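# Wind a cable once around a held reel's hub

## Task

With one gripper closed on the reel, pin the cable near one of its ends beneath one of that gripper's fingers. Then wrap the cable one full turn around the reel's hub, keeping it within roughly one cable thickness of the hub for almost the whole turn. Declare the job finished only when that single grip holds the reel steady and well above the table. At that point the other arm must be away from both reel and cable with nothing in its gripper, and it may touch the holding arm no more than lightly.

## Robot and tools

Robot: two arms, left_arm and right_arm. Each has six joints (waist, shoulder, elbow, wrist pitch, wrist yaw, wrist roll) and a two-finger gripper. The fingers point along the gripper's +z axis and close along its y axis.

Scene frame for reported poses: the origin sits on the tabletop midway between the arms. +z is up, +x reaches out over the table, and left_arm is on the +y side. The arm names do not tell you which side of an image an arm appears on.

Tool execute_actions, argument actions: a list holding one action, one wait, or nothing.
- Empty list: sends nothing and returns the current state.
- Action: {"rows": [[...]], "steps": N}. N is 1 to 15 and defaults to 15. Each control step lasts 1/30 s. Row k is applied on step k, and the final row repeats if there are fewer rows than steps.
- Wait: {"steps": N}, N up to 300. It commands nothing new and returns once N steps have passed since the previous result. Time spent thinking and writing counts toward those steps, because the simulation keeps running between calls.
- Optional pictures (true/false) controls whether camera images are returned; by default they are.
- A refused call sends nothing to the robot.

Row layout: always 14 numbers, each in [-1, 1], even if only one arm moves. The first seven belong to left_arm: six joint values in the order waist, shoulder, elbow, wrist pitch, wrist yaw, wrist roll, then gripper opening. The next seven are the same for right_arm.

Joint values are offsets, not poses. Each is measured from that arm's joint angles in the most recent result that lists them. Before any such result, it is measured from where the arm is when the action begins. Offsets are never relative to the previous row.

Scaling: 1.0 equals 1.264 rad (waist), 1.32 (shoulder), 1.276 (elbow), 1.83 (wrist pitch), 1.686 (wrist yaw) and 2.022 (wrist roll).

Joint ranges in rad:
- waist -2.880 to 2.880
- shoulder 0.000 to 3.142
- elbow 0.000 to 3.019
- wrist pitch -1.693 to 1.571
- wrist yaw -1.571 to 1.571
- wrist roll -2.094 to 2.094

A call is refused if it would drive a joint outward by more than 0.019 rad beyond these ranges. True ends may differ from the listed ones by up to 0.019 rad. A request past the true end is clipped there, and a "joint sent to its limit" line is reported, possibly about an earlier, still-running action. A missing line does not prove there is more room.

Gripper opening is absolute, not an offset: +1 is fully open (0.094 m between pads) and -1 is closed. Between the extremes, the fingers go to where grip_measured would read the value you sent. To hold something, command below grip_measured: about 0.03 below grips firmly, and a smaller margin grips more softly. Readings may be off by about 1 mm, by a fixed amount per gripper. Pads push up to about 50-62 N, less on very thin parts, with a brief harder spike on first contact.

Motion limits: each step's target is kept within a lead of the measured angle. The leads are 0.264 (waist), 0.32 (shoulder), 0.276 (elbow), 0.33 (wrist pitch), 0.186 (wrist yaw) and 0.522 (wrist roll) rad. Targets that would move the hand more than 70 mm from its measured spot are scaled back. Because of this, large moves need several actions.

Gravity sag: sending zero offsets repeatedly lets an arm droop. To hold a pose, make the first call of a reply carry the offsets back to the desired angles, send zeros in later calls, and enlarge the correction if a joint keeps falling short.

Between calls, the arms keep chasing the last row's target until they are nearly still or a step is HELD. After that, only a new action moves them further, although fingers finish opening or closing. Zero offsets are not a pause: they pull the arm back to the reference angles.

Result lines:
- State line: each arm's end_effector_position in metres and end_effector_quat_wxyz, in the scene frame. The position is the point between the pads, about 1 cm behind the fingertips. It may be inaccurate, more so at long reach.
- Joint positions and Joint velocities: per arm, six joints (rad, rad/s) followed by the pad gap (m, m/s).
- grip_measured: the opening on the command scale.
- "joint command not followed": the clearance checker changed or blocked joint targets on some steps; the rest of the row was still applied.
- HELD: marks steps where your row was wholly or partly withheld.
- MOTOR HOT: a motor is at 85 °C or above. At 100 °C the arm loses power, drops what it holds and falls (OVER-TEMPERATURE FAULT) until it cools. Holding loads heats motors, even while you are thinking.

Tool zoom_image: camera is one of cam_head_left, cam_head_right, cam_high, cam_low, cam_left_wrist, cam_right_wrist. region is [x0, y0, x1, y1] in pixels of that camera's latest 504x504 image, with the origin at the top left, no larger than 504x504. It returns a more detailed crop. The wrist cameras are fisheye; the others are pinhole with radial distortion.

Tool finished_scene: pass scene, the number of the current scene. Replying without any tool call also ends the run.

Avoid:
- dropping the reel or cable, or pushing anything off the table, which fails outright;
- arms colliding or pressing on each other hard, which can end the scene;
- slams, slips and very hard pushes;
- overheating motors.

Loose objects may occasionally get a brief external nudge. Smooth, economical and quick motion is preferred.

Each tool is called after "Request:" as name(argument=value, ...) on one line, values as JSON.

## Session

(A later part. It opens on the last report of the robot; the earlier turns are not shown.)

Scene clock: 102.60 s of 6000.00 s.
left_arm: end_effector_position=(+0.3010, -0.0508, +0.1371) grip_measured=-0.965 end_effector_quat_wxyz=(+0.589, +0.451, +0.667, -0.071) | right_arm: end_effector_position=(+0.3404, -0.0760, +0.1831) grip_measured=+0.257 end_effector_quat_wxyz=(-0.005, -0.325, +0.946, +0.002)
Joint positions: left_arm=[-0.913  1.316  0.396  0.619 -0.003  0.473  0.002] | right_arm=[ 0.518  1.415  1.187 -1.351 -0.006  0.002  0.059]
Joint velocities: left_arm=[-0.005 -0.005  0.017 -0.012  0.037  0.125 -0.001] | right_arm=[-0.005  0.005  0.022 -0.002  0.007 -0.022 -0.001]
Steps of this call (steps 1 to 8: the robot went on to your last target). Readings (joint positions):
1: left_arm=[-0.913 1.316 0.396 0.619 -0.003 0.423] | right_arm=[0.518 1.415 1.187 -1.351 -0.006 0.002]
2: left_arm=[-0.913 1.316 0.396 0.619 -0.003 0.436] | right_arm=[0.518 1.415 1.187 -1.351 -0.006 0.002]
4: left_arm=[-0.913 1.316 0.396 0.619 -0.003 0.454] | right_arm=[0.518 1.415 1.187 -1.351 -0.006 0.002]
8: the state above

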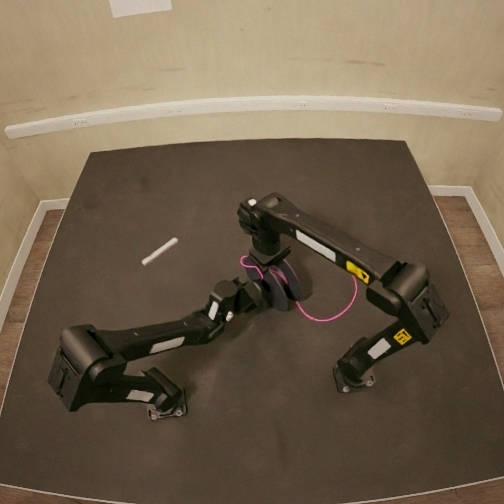

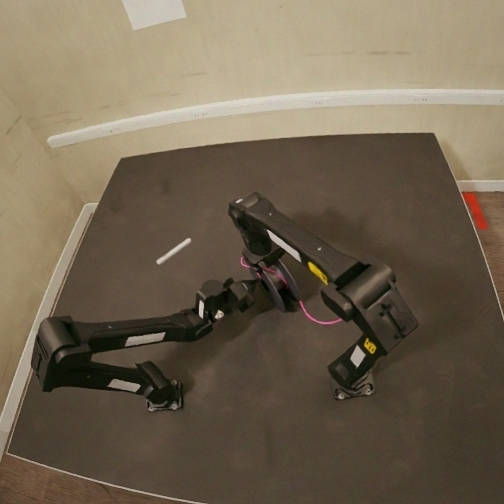

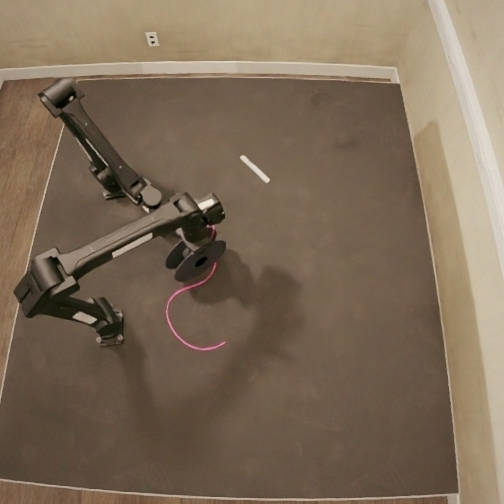

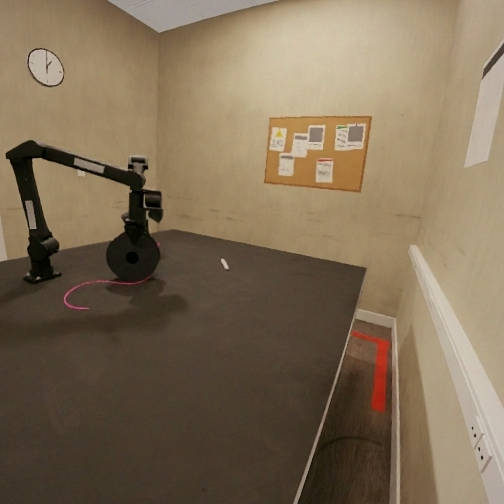

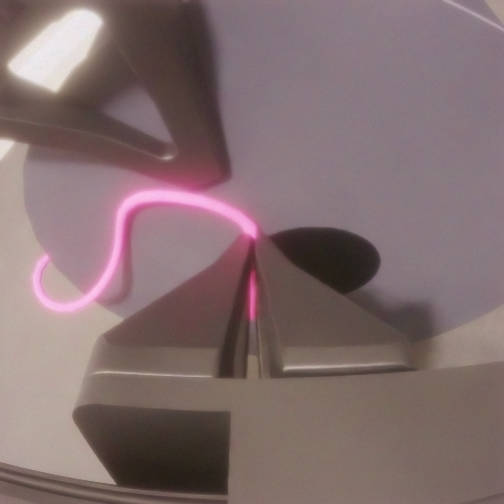

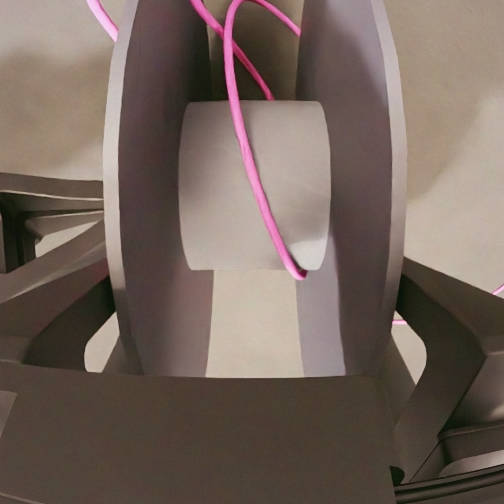

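Request:
execute_actions(actions=[{"rows":[[0,0,0,0,0,0.01,-0.975,0,-0.005,0.01,0,0,0,0.3],[0,0,0,0,0,0.01,-0.975,0,-0.005,0.02,0,0,0,0.4],[0,0,0,0,0,0.01,-0.975,0,-0.005,0.025,0,0,0,0.5],[0,0,0,0,0,0.01,-0.975,0,-0.005,0.025,0,0,0,0.6]],"steps":12}])

Scene clock: 104.93 s of 6000.00 s.
left_arm: end_effector_position=(+0.3010, -0.0508, +0.1371) grip_measured=-0.965 end_effector_quat_wxyz=(+0.589, +0.455, +0.664, -0.067) | right_arm: end_effector_position=(+0.3404, -0.0760, +0.1833) grip_measured=+0.598 end_effector_quat_wxyz=(-0.004, -0.325, +0.946, +0.002)
Joint positions: left_arm=[-0.913  1.316  0.396  0.619 -0.003  0.486  0.002] | right_arm=[ 0.518  1.415  1.187 -1.351 -0.006  0.002  0.075]
Joint velocities: left_arm=[ 0.015 -0.015  0.007  0.007  0.081 -0.007  0.001] | right_arm=[ 0.005 -0.005 -0.002 -0.012  0.066  0.051  0.001]
Steps of this call (steps 1 to 30: the robot went on to your last target; steps 31 to 58: nothing new was sent; steps 59 to 70: all 12 steps of this action). Readings (joint positions):
59: left_arm=[-0.913 1.316 0.396 0.619 -0.003 0.486] | right_arm=[0.518 1.415 1.187 -1.351 -0.006 0.002]
60: left_arm=[-0.913 1.316 0.396 0.619 -0.003 0.486] | right_arm=[0.518 1.415 1.187 -1.351 -0.006 0.002]
62: left_arm=[-0.913 1.316 0.396 0.619 -0.003 0.486] | right_arm=[0.518 1.415 1.187 -1.351 -0.006 0.002]
66: left_arm=[-0.913 1.316 0.396 0.619 -0.003 0.486] | right_arm=[0.518 1.415 1.187 -1.351 -0.006 0.002]
70: the state above

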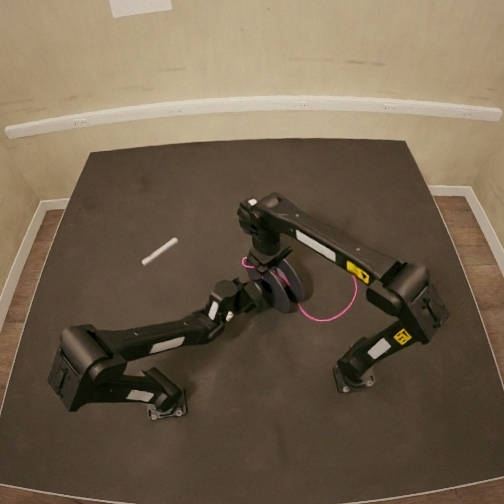

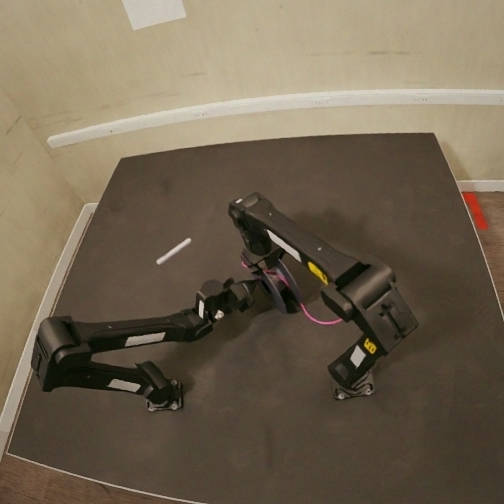

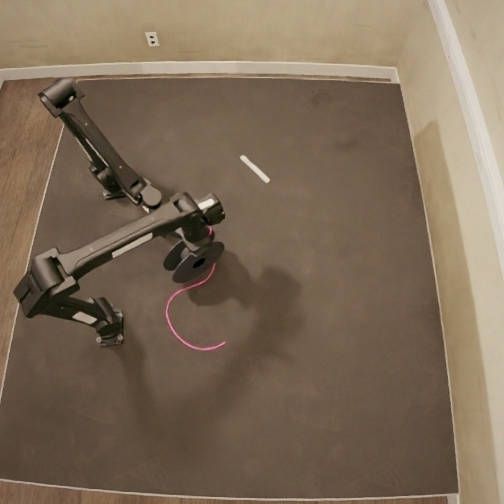

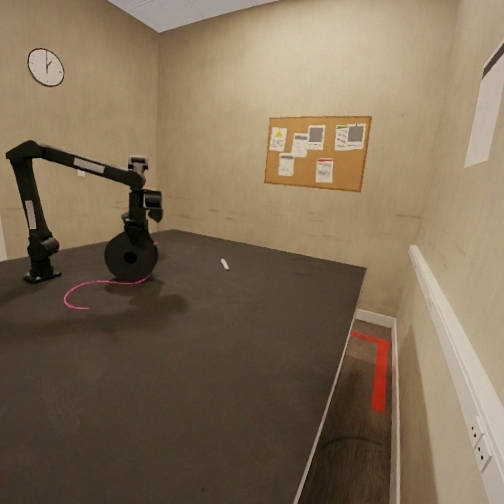

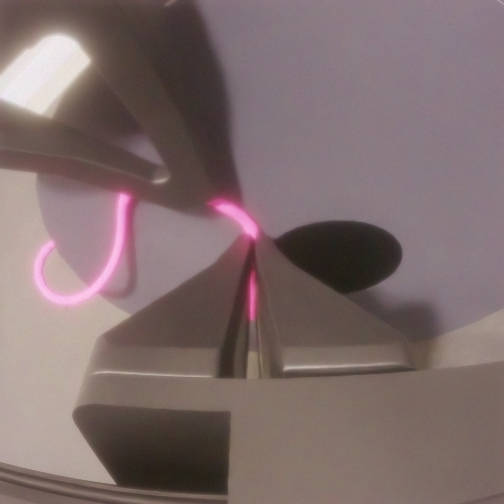

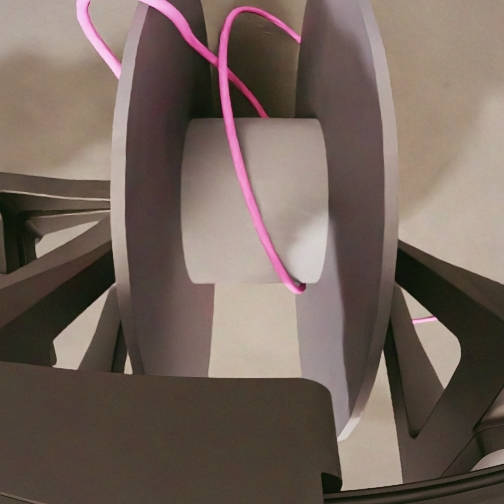

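Request:
execute_actions(actions=[{"rows":[[0,0,0,0,0,0,-0.975,0,0.008,0.04,0.004,0,0,0.6],[0,0,0,0,0,0,-0.975,0,0.016,0.047,0.008,0,0,0.6],[0,0,0,0,0,0,-0.975,0,0.024,0.054,0.012,0,0,0.6],[0,0,0,0,0,0,-0.975,0,0.031,0.06,0.014,0,0,0.6],[0,0,0,0,0,0,-0.975,0,0.036,0.063,0.015,0,0,0.6]],"steps":10}])

Scene clock: 105.77 s of 6000.00 s.
left_arm: end_effector_position=(+0.3010, -0.0508, +0.1371) grip_measured=-0.965 end_effector_quat_wxyz=(+0.589, +0.455, +0.664, -0.067) | right_arm: end_effector_position=(+0.3536, -0.0657, +0.1845) grip_measured=+0.598 end_effector_quat_wxyz=(+0.007, -0.325, +0.946, +0.005)
Joint positions: left_arm=[-0.913  1.316  0.396  0.619 -0.003  0.486  0.002] | right_arm=[ 0.518  1.442  1.219 -1.332 -0.006  0.002  0.075]
Joint velocities: left_arm=[-0.005  0.005 -0.002  0.007 -0.125  0.007 -0.001] | right_arm=[-0.005  0.044  0.002  0.002 -0.007 -0.066 -0.   ]
Steps of this call (steps 1 to 15: the robot went on to your last target; steps 16 to 25: all 10 steps of this action). Readings (joint positions):
16: left_arm=[-0.913 1.316 0.396 0.619 -0.003 0.486] | right_arm=[0.518 1.415 1.187 -1.351 -0.006 0.002]
17: left_arm=[-0.913 1.316 0.396 0.619 -0.003 0.486] | right_arm=[0.518 1.415 1.188 -1.350 -0.006 0.002]
19: left_arm=[-0.913 1.316 0.396 0.619 -0.003 0.486] | right_arm=[0.518 1.418 1.194 -1.346 -0.006 0.002]
23: left_arm=[-0.913 1.316 0.396 0.619 -0.003 0.486] | right_arm=[0.518 1.438 1.217 -1.334 -0.006 0.002]
25: the state above

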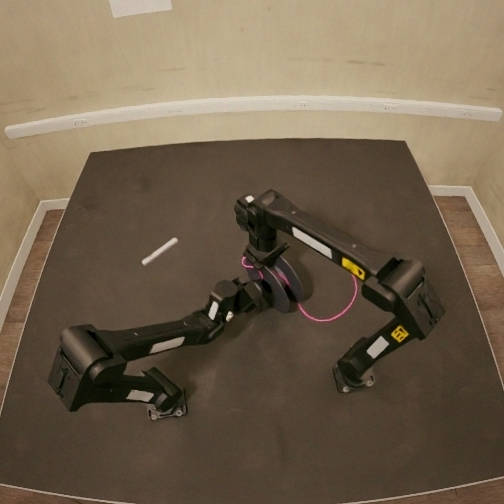

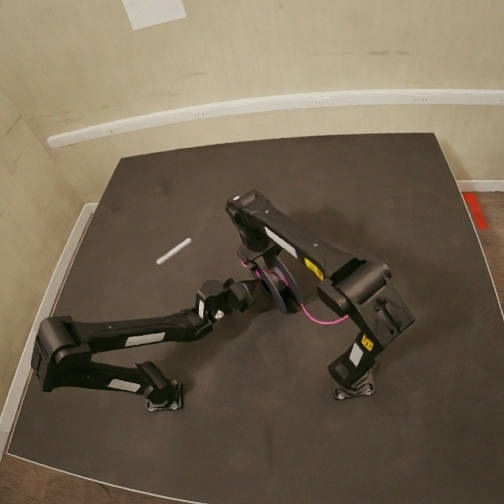

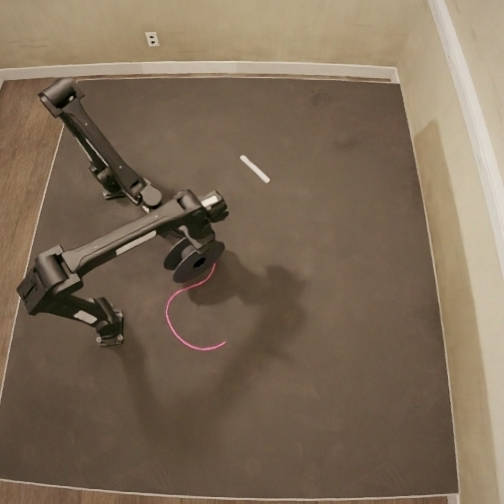

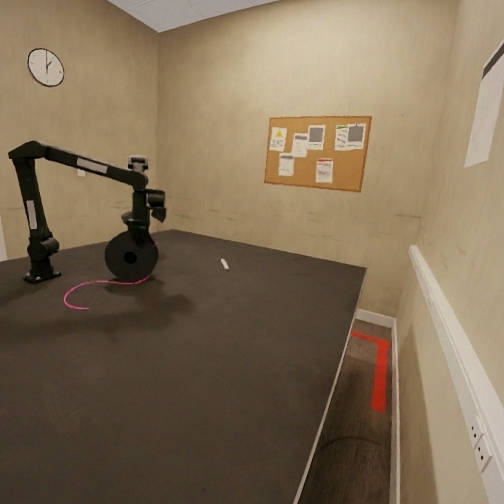

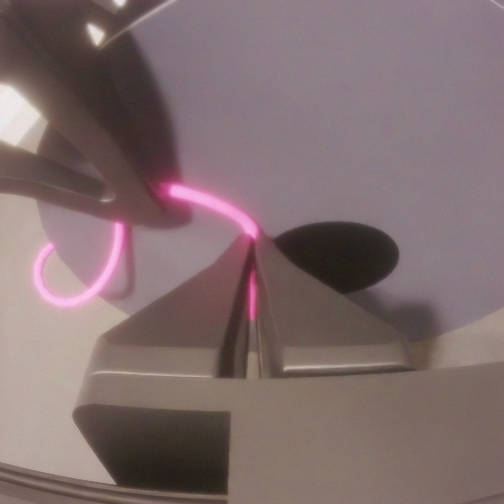

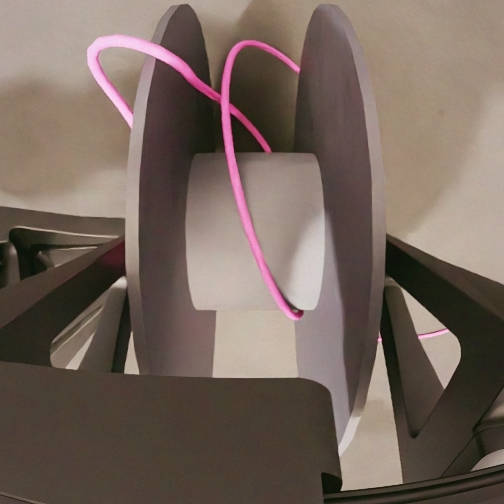

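Request:
execute_actions(actions=[{"rows":[[0,0,0,0,0,0,-0.975,0,0.018,0.03,0,0,0,0.6],[0,0,0,0,0,0,-0.975,0,0.024,0.03,0,0,0,0.6],[0,0,0,0,0,0,-0.975,0,0.03,0.03,0,0,0,0.6],[0,0,0,0,0,0,-0.975,0,0.035,0.03,0,0,0,0.6]],"steps":10}])

Scene clock: 106.70 s of 6000.00 s.
left_arm: end_effector_position=(+0.3010, -0.0508, +0.1371) grip_measured=-0.965 end_effector_quat_wxyz=(+0.589, +0.455, +0.664, -0.067) | right_arm: end_effector_position=(+0.3547, -0.0648, +0.1733) grip_measured=+0.598 end_effector_quat_wxyz=(-0.007, -0.325, +0.946, +0.001)
Joint positions: left_arm=[-0.913  1.316  0.396  0.619 -0.003  0.486  0.002] | right_arm=[ 0.518  1.471  1.219 -1.332 -0.006  0.002  0.075]
Joint velocities: left_arm=[-0.005  0.005 -0.022 -0.007 -0.051  0.007 -0.   ] | right_arm=[-0.005  0.034 -0.007  0.012  0.007 -0.022  0.001]
Steps of this call (steps 1 to 15: the robot went on to your last target; steps 16 to 18: nothing new was sent; steps 19 to 28: all 10 steps of this action). Readings (joint positions):
19: left_arm=[-0.913 1.316 0.396 0.619 -0.003 0.486] | right_arm=[0.518 1.444 1.219 -1.332 -0.006 0.002]
20: left_arm=[-0.913 1.316 0.396 0.619 -0.003 0.486] | right_arm=[0.518 1.444 1.219 -1.332 -0.006 0.002]
22: left_arm=[-0.913 1.316 0.396 0.619 -0.003 0.486] | right_arm=[0.518 1.448 1.219 -1.332 -0.006 0.002]
26: left_arm=[-0.913 1.316 0.396 0.619 -0.003 0.486] | right_arm=[0.518 1.465 1.219 -1.332 -0.006 0.002]
28: the state above

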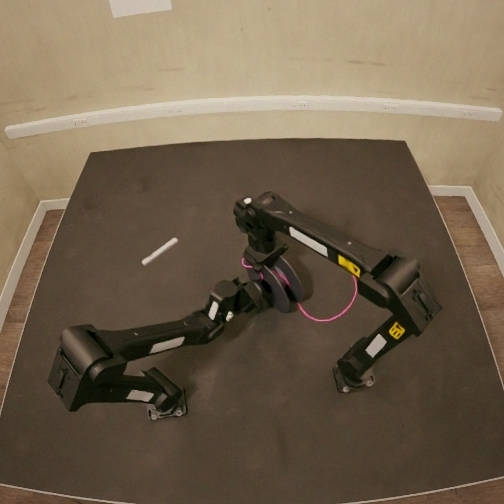

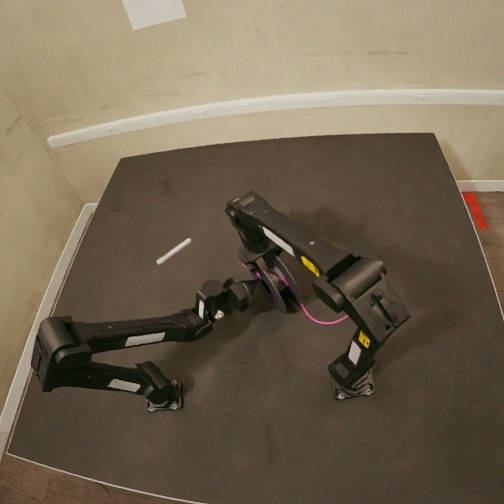

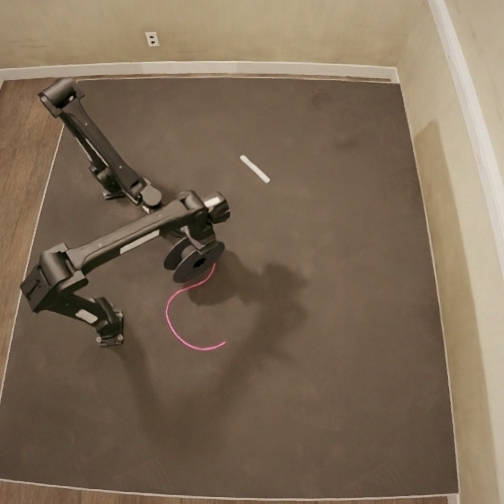

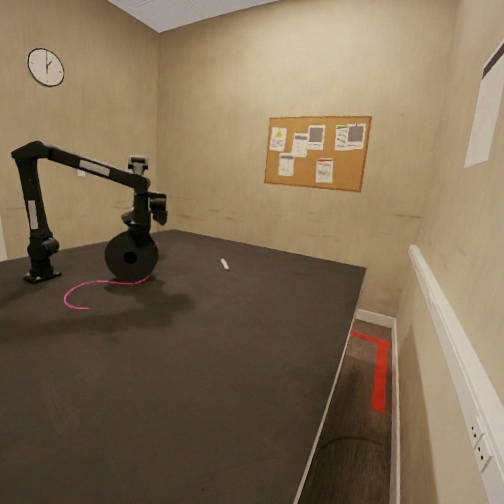

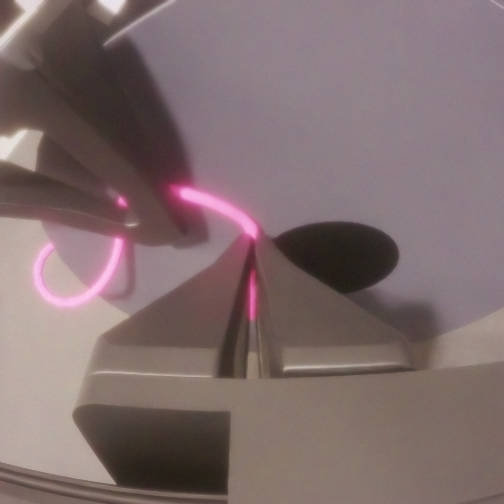

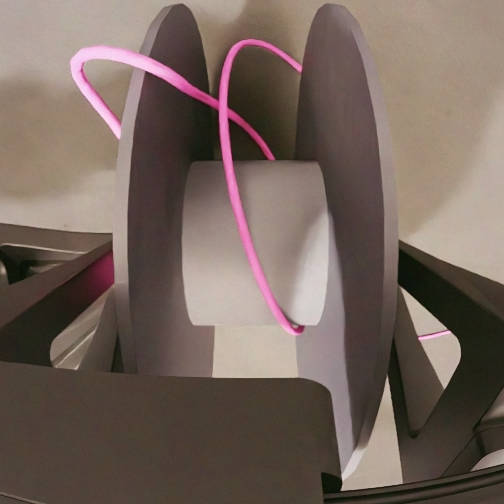

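Cable is behind the finger. Close.

Request:
execute_actions(actions=[{"rows":[[0,0,0,0,0,0,-0.975,0,0,0.03,0,0,0,0.53],[0,0,0,0,0,0,-0.975,0,0,0.03,0,0,0,0.47],[0,0,0,0,0,0,-0.975,0,0,0.03,0,0,0,0.42],[0,0,0,0,0,0,-0.975,0,0,0.03,0,0,0,0.38],[0,0,0,0,0,0,-0.975,0,0,0.03,0,0,0,0.35],[0,0,0,0,0,0,-0.975,0,0,0.03,0,0,0,0.33],[0,0,0,0,0,0,-0.975,0,0,0.03,0,0,0,0.31],[0,0,0,0,0,0,-0.975,0,0,0.03,0,0,0,0.295],[0,0,0,0,0,0,-0.975,0,0,0.03,0,0,0,0.28]],"steps":15}])

Scene clock: 108.00 s of 6000.00 s.
left_arm: end_effector_position=(+0.3010, -0.0508, +0.1371) grip_measured=-0.965 end_effector_quat_wxyz=(+0.589, +0.455, +0.664, -0.067) | right_arm: end_effector_position=(+0.3548, -0.0648, +0.1729) grip_measured=+0.312 end_effector_quat_wxyz=(-0.007, -0.325, +0.946, +0.000)
Joint positions: left_arm=[-0.913  1.316  0.396  0.619 -0.003  0.486  0.002] | right_arm=[ 0.518  1.472  1.219 -1.332 -0.006  0.002  0.062]
Joint velocities: left_arm=[-0.005 -0.005  0.017 -0.017 -0.051 -0.022  0.001] | right_arm=[-0.015  0.005 -0.007  0.012 -0.007 -0.066 -0.001]
Steps of this call (steps 1 to 15: the robot went on to your last target; steps 16 to 24: nothing new was sent; steps 25 to 39: all 15 steps of this action). Readings (joint positions):
25: left_arm=[-0.913 1.316 0.396 0.619 -0.003 0.486] | right_arm=[0.518 1.472 1.219 -1.332 -0.006 0.002]
26: left_arm=[-0.913 1.316 0.396 0.619 -0.003 0.486] | right_arm=[0.518 1.472 1.219 -1.332 -0.006 0.002]
28: left_arm=[-0.913 1.316 0.396 0.619 -0.003 0.486] | right_arm=[0.518 1.472 1.219 -1.332 -0.006 0.002]
32: left_arm=[-0.913 1.316 0.396 0.619 -0.003 0.486] | right_arm=[0.518 1.472 1.219 -1.332 -0.006 0.002]
39: the state above

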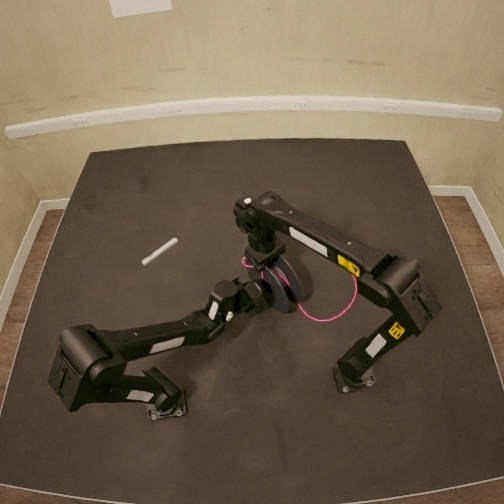

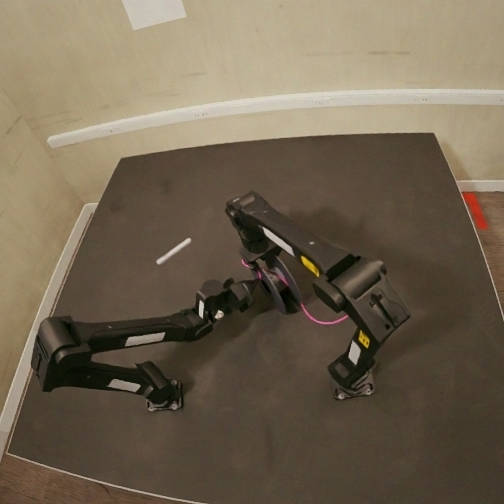

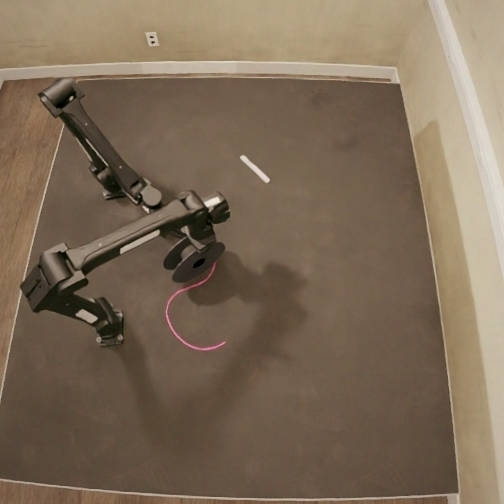

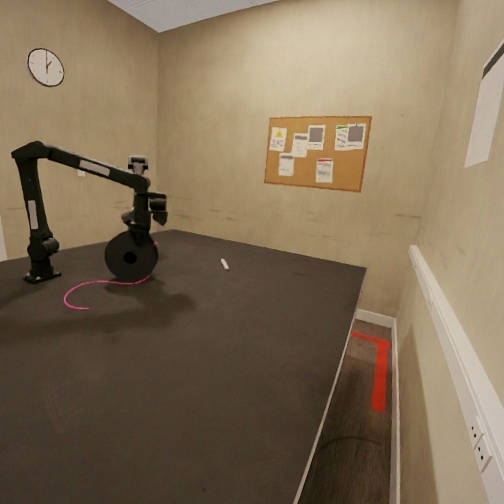

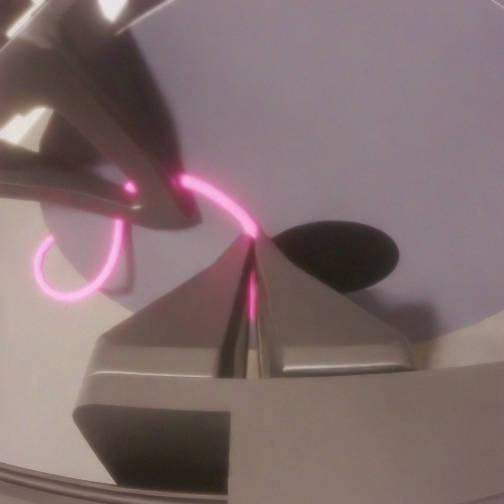

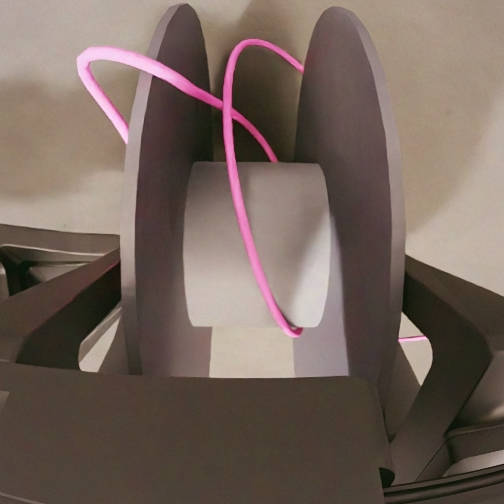

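Request:
execute_actions(actions=[{"rows":[[0,0,0,0,0,0,-0.85,0,0,0.03,0,0,0,0.28],[0,0,0,0,0,0,-0.75,0,0,0.03,0,0,0,0.28],[0,0,0,0,0,0,-0.7,0,0,0.03,0,0,0,0.28],[0,-0.01,-0.008,-0.004,0,0,-0.7,0,0,0.03,0,0,0,0.28],[0,-0.025,-0.018,-0.009,0,0,-0.7,0,0,0.03,0,0,0,0.28],[0,-0.045,-0.03,-0.016,0,0,-0.7,0,0,0.03,0,0,0,0.28],[0,-0.07,-0.043,-0.025,0,0,-0.7,0,0,0.03,0,0,0,0.28],[0,-0.095,-0.056,-0.034,0,0,-0.7,0,0,0.035,0,0,0,0.28],[0,-0.12,-0.069,-0.043,0,0,-0.7,0,0,0.04,0,0,0,0.28],[0,-0.145,-0.082,-0.052,0,-0.02,-0.7,0,-0.005,0.045,0,0,0,0.28],[0,-0.17,-0.095,-0.061,0,-0.05,-0.7,0,-0.012,0.05,0,0,0,0.28],[0,-0.195,-0.108,-0.07,0,-0.09,-0.7,0,-0.022,0.055,0.003,0,0,0.28],[0,-0.22,-0.12,-0.079,0,-0.13,-0.7,0,-0.034,0.06,0.008,0,0,0.28],[0,-0.243,-0.131,-0.088,0,-0.18,-0.7,0,-0.048,0.065,0.015,0,0,0.28],[0,-0.262,-0.14,-0.095,0,-0.24,-0.7,0,-0.064,0.07,0.024,0,0,0.28]],"steps":15}])

Scene clock: 110.53 s of 6000.00 s.
left_arm: end_effector_position=(+0.2502, -0.0065, +0.1540) grip_measured=-0.701 end_effector_quat_wxyz=(+0.586, +0.383, +0.702, -0.127) | right_arm: end_effector_position=(+0.3571, -0.0630, +0.1789) grip_measured=+0.312 end_effector_quat_wxyz=(+0.006, -0.325, +0.946, +0.005)
Joint positions: left_arm=[-0.913  1.016  0.248  0.484 -0.003  0.285  0.014] | right_arm=[ 0.518  1.457  1.22  -1.318 -0.006  0.002  0.062]
Joint velocities: left_arm=[ 0.005 -1.011 -0.379 -0.408 -0.095 -1.883  0.   ] | right_arm=[-0.005 -0.259 -0.012  0.281  0.037 -0.022 -0.001]
Steps of this call (steps 1 to 15: the robot went on to your last target; steps 16 to 61: nothing new was sent; steps 62 to 76: all 15 steps of this action). Readings (joint positions):
62: left_arm=[-0.913 1.316 0.396 0.619 -0.003 0.486] | right_arm=[0.518 1.472 1.219 -1.332 -0.006 0.002]
63: left_arm=[-0.913 1.316 0.396 0.619 -0.003 0.486] | right_arm=[0.518 1.472 1.219 -1.332 -0.006 0.002]
65: left_arm=[-0.913 1.316 0.396 0.619 -0.003 0.486] | right_arm=[0.518 1.472 1.219 -1.332 -0.006 0.002]
69: left_arm=[-0.913 1.271 0.367 0.593 -0.003 0.486] | right_arm=[0.518 1.472 1.219 -1.332 -0.006 0.002]
76: the state above

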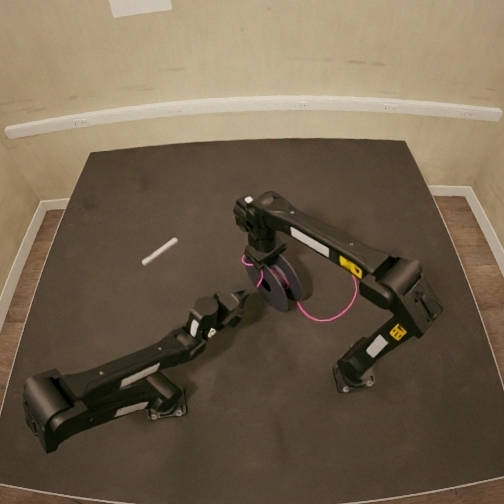

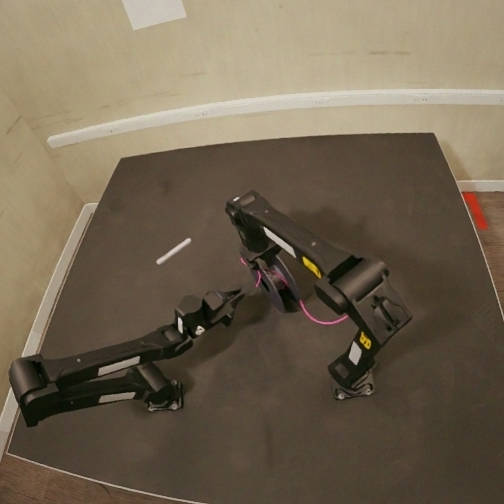

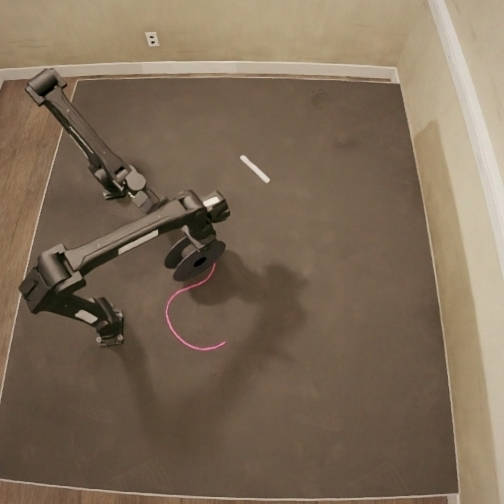

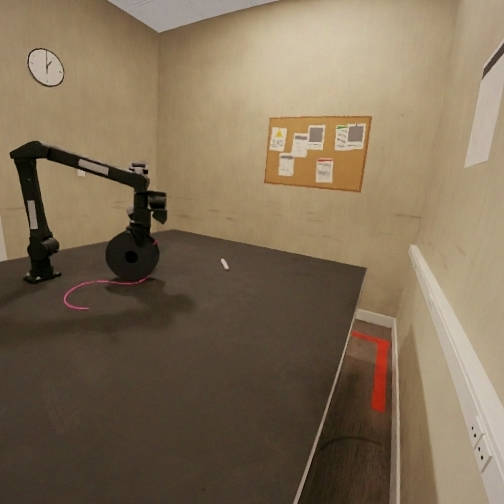

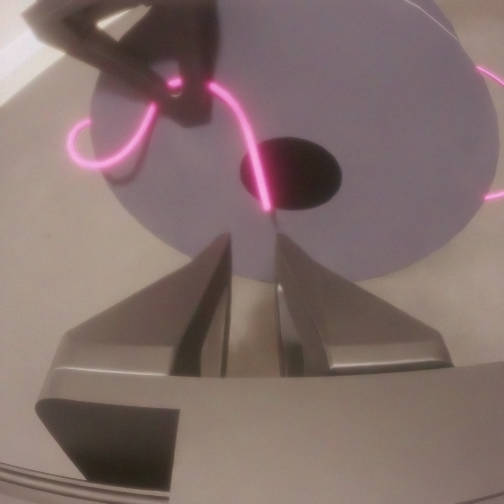

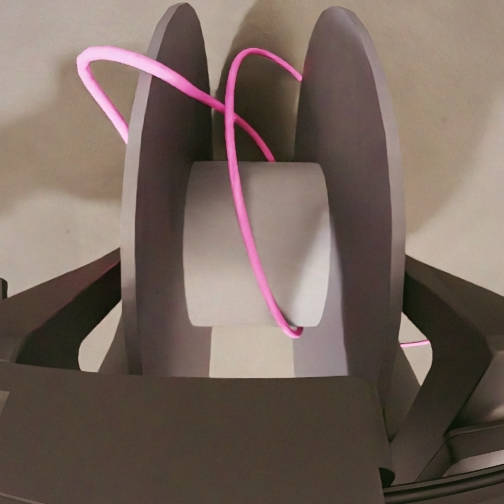

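Request:
execute_actions(actions=[{"rows":[[0.005,-0.035,-0.02,-0.021,0,-0.14,-0.5,0,-0.06,0.072,0.02,0,0,0.28],[0.012,-0.035,-0.02,-0.021,0,-0.14,-0.3,0,-0.07,0.075,0.027,0,0,0.28],[0.02,-0.035,-0.02,-0.021,0,-0.14,-0.1,0,-0.082,0.079,0.035,0,0,0.28],[0.03,-0.035,-0.02,-0.021,0,-0.14,0.1,0,-0.096,0.083,0.044,0,0,0.28],[0.04,-0.035,-0.02,-0.021,0,-0.14,0.3,0,-0.11,0.087,0.054,0,0,0.28],[0.05,-0.035,-0.02,-0.021,0,-0.14,0.5,0,-0.125,0.092,0.064,0,0,0.28],[0.06,-0.035,-0.02,-0.021,0,-0.14,0.7,0,-0.14,0.097,0.074,0,0,0.28],[0.07,-0.035,-0.02,-0.021,0,-0.14,0.9,0,-0.155,0.102,0.084,0,0,0.28],[0.08,-0.035,-0.02,-0.021,0,-0.14,0.9,0,-0.17,0.107,0.094,0,0,0.28],[0.09,-0.035,-0.02,-0.021,0,-0.14,0.9,0,-0.185,0.112,0.104,0,0,0.28],[0.1,-0.035,-0.02,-0.021,0,-0.14,0.9,0,-0.2,0.117,0.114,0,0,0.28],[0.11,-0.035,-0.02,-0.021,0,-0.14,0.9,0,-0.215,0.122,0.124,0,0,0.28],[0.118,-0.035,-0.02,-0.021,0,-0.14,0.9,0,-0.23,0.127,0.134,0,0,0.28],[0.124,-0.035,-0.02,-0.021,0,-0.14,0.9,0,-0.245,0.132,0.144,0,0,0.28],[0.127,-0.035,-0.02,-0.021,0,-0.14,0.9,0,-0.26,0.137,0.154,0,0,0.28]],"steps":15}], pictures=false)

Request:
execute_actions(actions=[{"rows":[[0.01,-0.01,0.03,-0.01,0,0,0.9,0,-0.045,0.06,0.03,0,0,0.28],[0.01,-0.022,0.05,-0.022,0,0,0.9,0,-0.06,0.065,0.04,0,0,0.28],[0.01,-0.036,0.07,-0.036,0,0,0.9,0,-0.075,0.07,0.05,0,0,0.28],[0.01,-0.05,0.09,-0.05,0,0,0.9,0,-0.09,0.075,0.06,0,0,0.28],[0.01,-0.064,0.11,-0.064,0,0,0.9,0,-0.105,0.08,0.07,0,0,0.28],[0.01,-0.078,0.13,-0.078,0,0,0.9,0,-0.12,0.085,0.08,0,0,0.28],[0.01,-0.092,0.15,-0.092,0,0,0.9,0,-0.135,0.09,0.09,0,0,0.28],[0.01,-0.106,0.17,-0.106,0,0,0.9,0,-0.15,0.094,0.1,0,0,0.28],[0.01,-0.12,0.19,-0.12,0,0,0.9,0,-0.163,0.098,0.11,0,0,0.28],[0.01,-0.134,0.205,-0.134,0,0,0.9,0,-0.175,0.101,0.12,0,0,0.28],[0.01,-0.148,0.22,-0.148,0,0,0.9,0,-0.186,0.104,0.128,0,0,0.28],[0.01,-0.162,0.235,-0.162,0,0,0.9,0,-0.195,0.106,0.135,0,0,0.28],[0.01,-0.174,0.248,-0.174,0,0,0.9,0,-0.202,0.108,0.141,0,0,0.28],[0.01,-0.184,0.257,-0.184,0,0,0.9,0,-0.207,0.11,0.146,0,0,0.28],[0.01,-0.19,0.262,-0.19,0,0,0.9,0,-0.21,0.11,0.15,0,0,0.28]],"steps":15}], pictures=false)

Request:
execute_actions(actions=[{"steps":20}])

Scene clock: 113.63 s of 6000.00 s.
left_arm: end_effector_position=(+0.2747, +0.0442, +0.1551) grip_measured=+0.899 end_effector_quat_wxyz=(+0.578, +0.229, +0.766, -0.166) | right_arm: end_effector_position=(+0.3788, -0.0460, +0.3067) grip_measured=+0.312 end_effector_quat_wxyz=(+0.226, -0.316, +0.918, +0.081)
Joint positions: left_arm=[-0.769  0.961  0.225  0.455 -0.003  0.01   0.089] | right_arm=[ 0.518  1.213  1.253 -1.125 -0.006  0.002  0.062]
Joint velocities: left_arm=[ 0.239 -0.015 -0.022 -0.002 -0.066 -0.007 -0.001] | right_arm=[-0.005 -0.532  0.002  0.383  0.022 -0.022 -0.001]
Steps of this call (steps 1 to 30: the robot went on to your last target; steps 31 to 78: nothing new was sent; steps 79 to 93: all 15 steps of this action). Readings (joint positions):
79: left_arm=[-0.913 0.961 0.225 0.455 -0.003 0.010] | right_arm=[0.518 1.391 1.253 -1.296 -0.006 0.002]
80: left_arm=[-0.912 0.961 0.225 0.455 -0.003 0.010] | right_arm=[0.518 1.390 1.253 -1.293 -0.006 0.002]
82: left_arm=[-0.905 0.961 0.225 0.455 -0.003 0.010] | right_arm=[0.518 1.386 1.253 -1.276 -0.006 0.002]
86: left_arm=[-0.859 0.961 0.225 0.455 -0.003 0.010] | right_arm=[0.518 1.343 1.253 -1.218 -0.006 0.002]
93: the state above

Scene clock: 114.13 s of 6000.00 s.
left_arm: end_effector_position=(+0.2958, +0.0351, +0.3144) grip_measured=+0.899 end_effector_quat_wxyz=(+0.645, +0.209, +0.712, -0.182) | right_arm: end_effector_position=(+0.3666, -0.0556, +0.4315) grip_measured=+0.312 end_effector_quat_wxyz=(+0.410, -0.294, +0.851, +0.145)
Joint positions: left_arm=[-0.76   0.742  0.485  0.156 -0.003  0.01   0.089] | right_arm=[ 0.518  0.994  1.257 -0.935 -0.006  0.002  0.062]
Joint velocities: left_arm=[-0.015 -0.591  0.593 -0.53   0.037 -0.022  0.   ] | right_arm=[-0.024 -0.308  0.027  0.266  0.037  0.007  0.001]
Steps of this call (steps 1 to 15: all 15 steps of this action). Readings (joint positions):
1: left_arm=[-0.763 0.961 0.225 0.454 -0.003 0.010] | right_arm=[0.518 1.195 1.253 -1.113 -0.006 0.002]
2: left_arm=[-0.760 0.958 0.227 0.446 -0.003 0.010] | right_arm=[0.518 1.178 1.254 -1.101 -0.006 0.002]
4: left_arm=[-0.760 0.943 0.240 0.409 -0.003 0.010] | right_arm=[0.518 1.146 1.255 -1.074 -0.006 0.002]
8: left_arm=[-0.760 0.881 0.315 0.322 -0.003 0.010] | right_arm=[0.518 1.087 1.257 -1.020 -0.006 0.002]
15: the state above

Scene clock: 114.80 s of 6000.00 s.
left_arm: end_effector_position=(+0.2923, +0.0373, +0.3467) grip_measured=+0.899 end_effector_quat_wxyz=(+0.661, +0.205, +0.698, -0.187) | right_arm: end_effector_position=(+0.3621, -0.0591, +0.4953) grip_measured=+0.312 end_effector_quat_wxyz=(+0.476, -0.282, +0.816, +0.168)
Joint positions: left_arm=[-0.76   0.703  0.529  0.117 -0.003  0.01   0.089] | right_arm=[ 0.518  0.951  1.319 -0.88  -0.006  0.002  0.062]
Joint velocities: left_arm=[ 0.005  0.015 -0.007 -0.012 -0.007 -0.022 -0.001] | right_arm=[-0.015 -0.005  0.007 -0.007 -0.007 -0.022 -0.   ]
Steps of this call (steps 1 to 20: the robot went on to your last target). Readings (joint positions):
1: left_arm=[-0.760 0.724 0.502 0.143 -0.003 0.010] | right_arm=[0.518 0.984 1.259 -0.926 -0.006 0.002]
2: left_arm=[-0.760 0.710 0.515 0.137 -0.003 0.010] | right_arm=[0.518 0.975 1.263 -0.918 -0.006 0.002]
4: left_arm=[-0.760 0.692 0.528 0.132 -0.003 0.010] | right_arm=[0.518 0.964 1.274 -0.906 -0.006 0.002]
8: left_arm=[-0.760 0.696 0.529 0.121 -0.003 0.010] | right_arm=[0.518 0.955 1.306 -0.887 -0.006 0.002]
20: the state above

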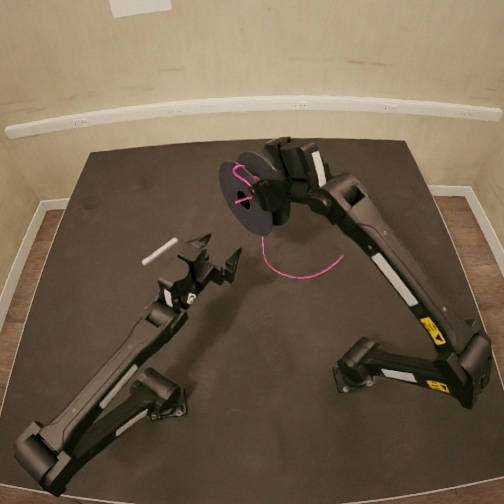

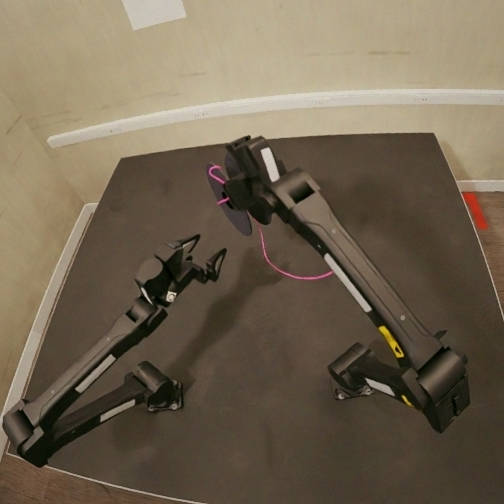

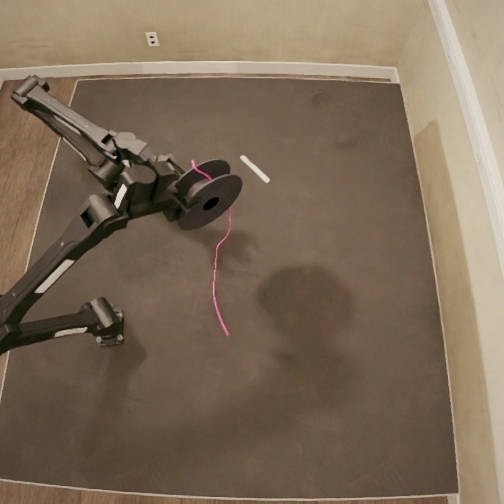

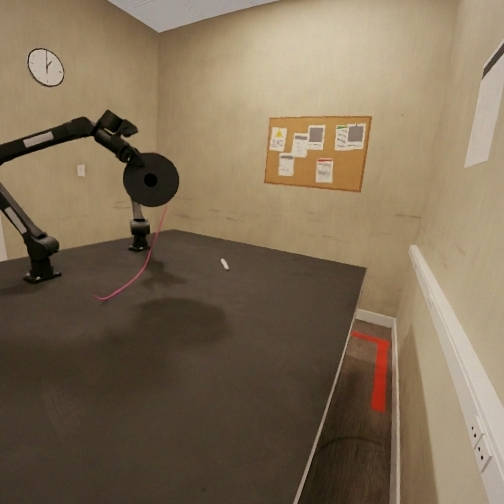

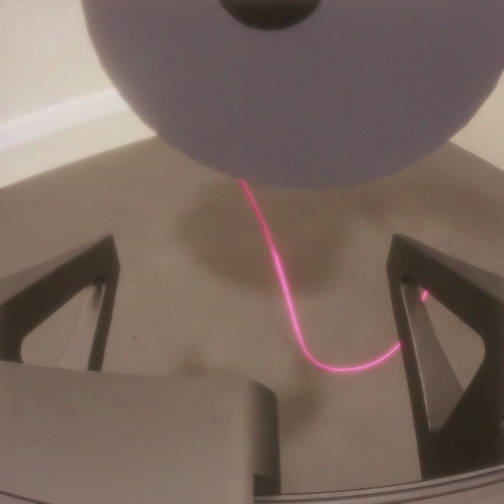

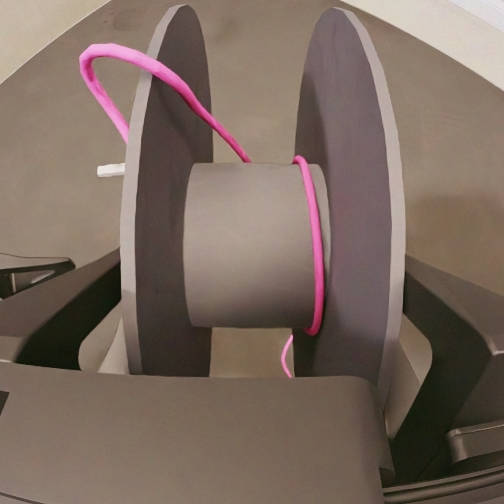

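Request:
execute_actions(actions=[{"rows":[[0,0,0.03,0,0,0,0.9,0,-0.012,0.065,0.014,0,0,0.28],[0,0,0.03,0,0,0,0.9,0,-0.017,0.074,0.015,0,0,0.28],[0,0,0.03,0,0,0,0.9,0,-0.022,0.083,0.016,0,0,0.28],[0,0,0.03,0,0,0,0.9,0,-0.027,0.092,0.017,0,0,0.28],[0,0,0.03,0,0,0,0.9,0,-0.032,0.101,0.018,0,0,0.28],[0,0,0.03,0,0,0,0.9,0,-0.037,0.11,0.019,0,0,0.28],[0,0,0.03,0,0,0,0.9,0,-0.042,0.119,0.02,0,0,0.28],[0,0,0.03,0,0,0,0.9,0,-0.047,0.128,0.021,0,0,0.28],[0,0,0.03,0,0,0,0.9,0,-0.052,0.137,0.022,0,0,0.28],[0,0,0.03,0,0,0,0.9,0,-0.057,0.146,0.023,0,0,0.28],[0,0,0.03,0,0,0,0.9,0,-0.062,0.155,0.024,0,0,0.28],[0,0,0.03,0,0,0,0.9,0,-0.067,0.163,0.025,0,0,0.28],[0,0,0.03,0,0,0,0.9,0,-0.071,0.17,0.026,0,0,0.28],[0,0,0.03,0,0,0,0.9,0,-0.075,0.176,0.027,0,0,0.28],[0,0,0.03,0,0,0,0.9,0,-0.077,0.18,0.028,0,0,0.28]],"steps":15}], pictures=false)

Request:
execute_actions(actions=[{"steps":25}])

Scene clock: 117.40 s of 6000.00 s.
left_arm: end_effector_position=(+0.2923, +0.0373, +0.3467) grip_measured=+0.899 end_effector_quat_wxyz=(+0.661, +0.205, +0.698, -0.187) | right_arm: end_effector_position=(+0.3507, -0.0681, +0.5312) grip_measured=+0.312 end_effector_quat_wxyz=(+0.506, -0.276, +0.798, +0.178)
Joint positions: left_arm=[-0.76   0.703  0.529  0.117 -0.003  0.01   0.089] | right_arm=[ 0.518  0.917  1.359 -0.88  -0.006  0.002  0.062]
Joint velocities: left_arm=[-0.015 -0.015 -0.007 -0.027 -0.037 -0.037 -0.001] | right_arm=[ 0.005 -0.132  0.12  -0.002 -0.037 -0.007  0.   ]
Steps of this call (steps 1 to 15: the robot went on to your last target; steps 16 to 63: nothing new was sent; steps 64 to 78: all 15 steps of this action). Readings (joint positions):
64: left_arm=[-0.760 0.703 0.529 0.117 -0.003 0.010] | right_arm=[0.518 0.951 1.319 -0.880 -0.006 0.002]
65: left_arm=[-0.760 0.703 0.529 0.117 -0.003 0.010] | right_arm=[0.518 0.951 1.320 -0.880 -0.006 0.002]
67: left_arm=[-0.760 0.703 0.529 0.117 -0.003 0.010] | right_arm=[0.518 0.951 1.323 -0.880 -0.006 0.002]
71: left_arm=[-0.760 0.703 0.529 0.117 -0.003 0.010] | right_arm=[0.518 0.945 1.336 -0.880 -0.006 0.002]
78: the state above

Scene clock: 118.23 s of 6000.00 s.
left_arm: end_effector_position=(+0.2923, +0.0373, +0.3467) grip_measured=+0.899 end_effector_quat_wxyz=(+0.661, +0.205, +0.698, -0.187) | right_arm: end_effector_position=(+0.3232, -0.0896, +0.6198) grip_measured=+0.310 end_effector_quat_wxyz=(+0.578, -0.259, +0.747, +0.202)
Joint positions: left_arm=[-0.76   0.703  0.529  0.117 -0.003  0.01   0.089] | right_arm=[ 0.518  0.863  1.474 -0.864 -0.006  0.003  0.062]
Joint velocities: left_arm=[-0.015 -0.005  0.012  0.007 -0.051 -0.037  0.001] | right_arm=[ 0.015  0.005 -0.002 -0.022  0.007 -0.022 -0.   ]
Steps of this call (steps 1 to 25: the robot went on to your last target). Readings (joint positions):
1: left_arm=[-0.760 0.703 0.529 0.117 -0.003 0.010] | right_arm=[0.518 0.912 1.363 -0.880 -0.006 0.002]
2: left_arm=[-0.760 0.703 0.529 0.117 -0.003 0.010] | right_arm=[0.518 0.908 1.367 -0.880 -0.006 0.002]
4: left_arm=[-0.760 0.703 0.529 0.117 -0.003 0.010] | right_arm=[0.518 0.901 1.378 -0.880 -0.006 0.002]
8: left_arm=[-0.760 0.703 0.529 0.117 -0.003 0.010] | right_arm=[0.518 0.890 1.403 -0.880 -0.006 0.002]
25: the state above

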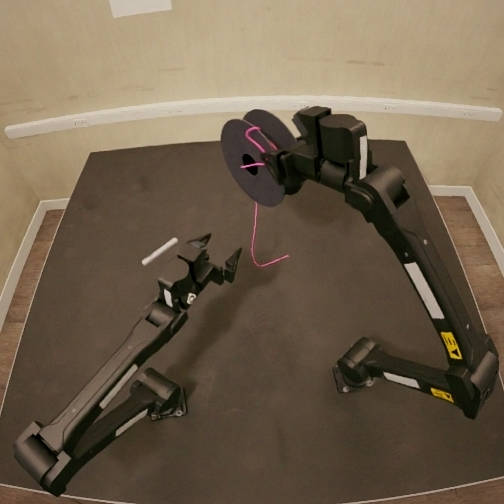

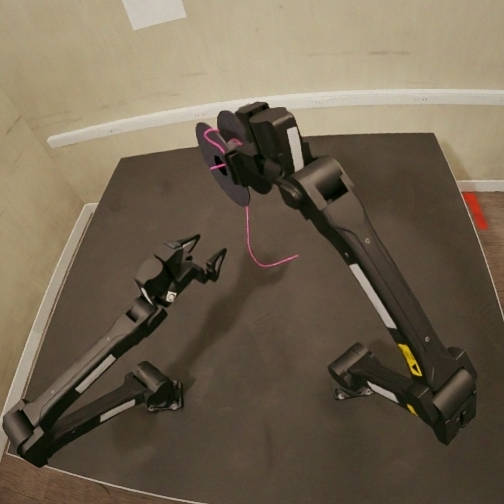

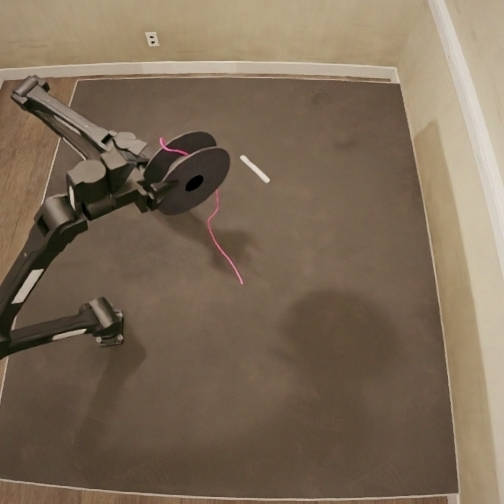

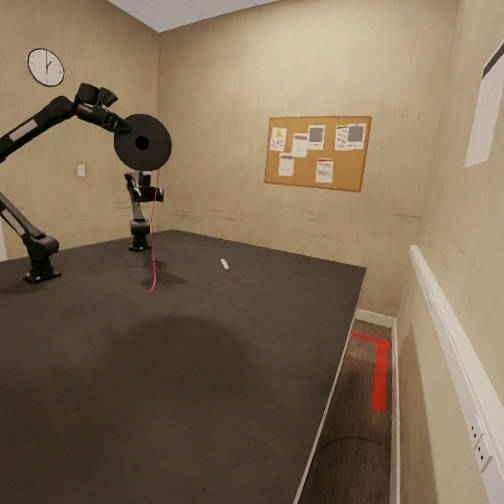

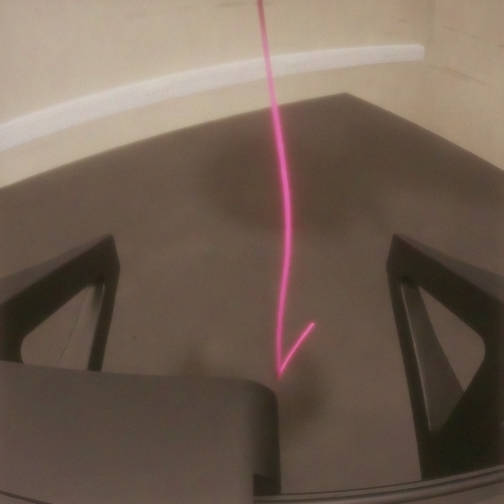

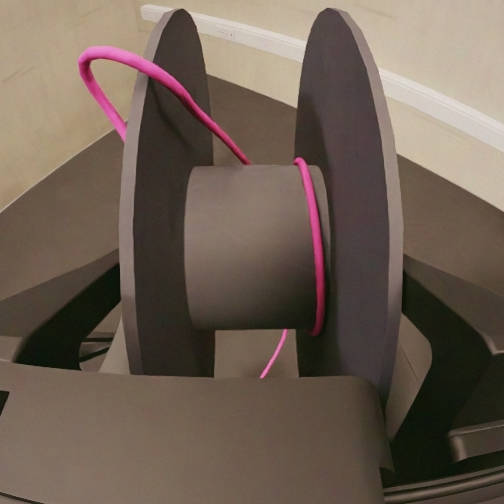

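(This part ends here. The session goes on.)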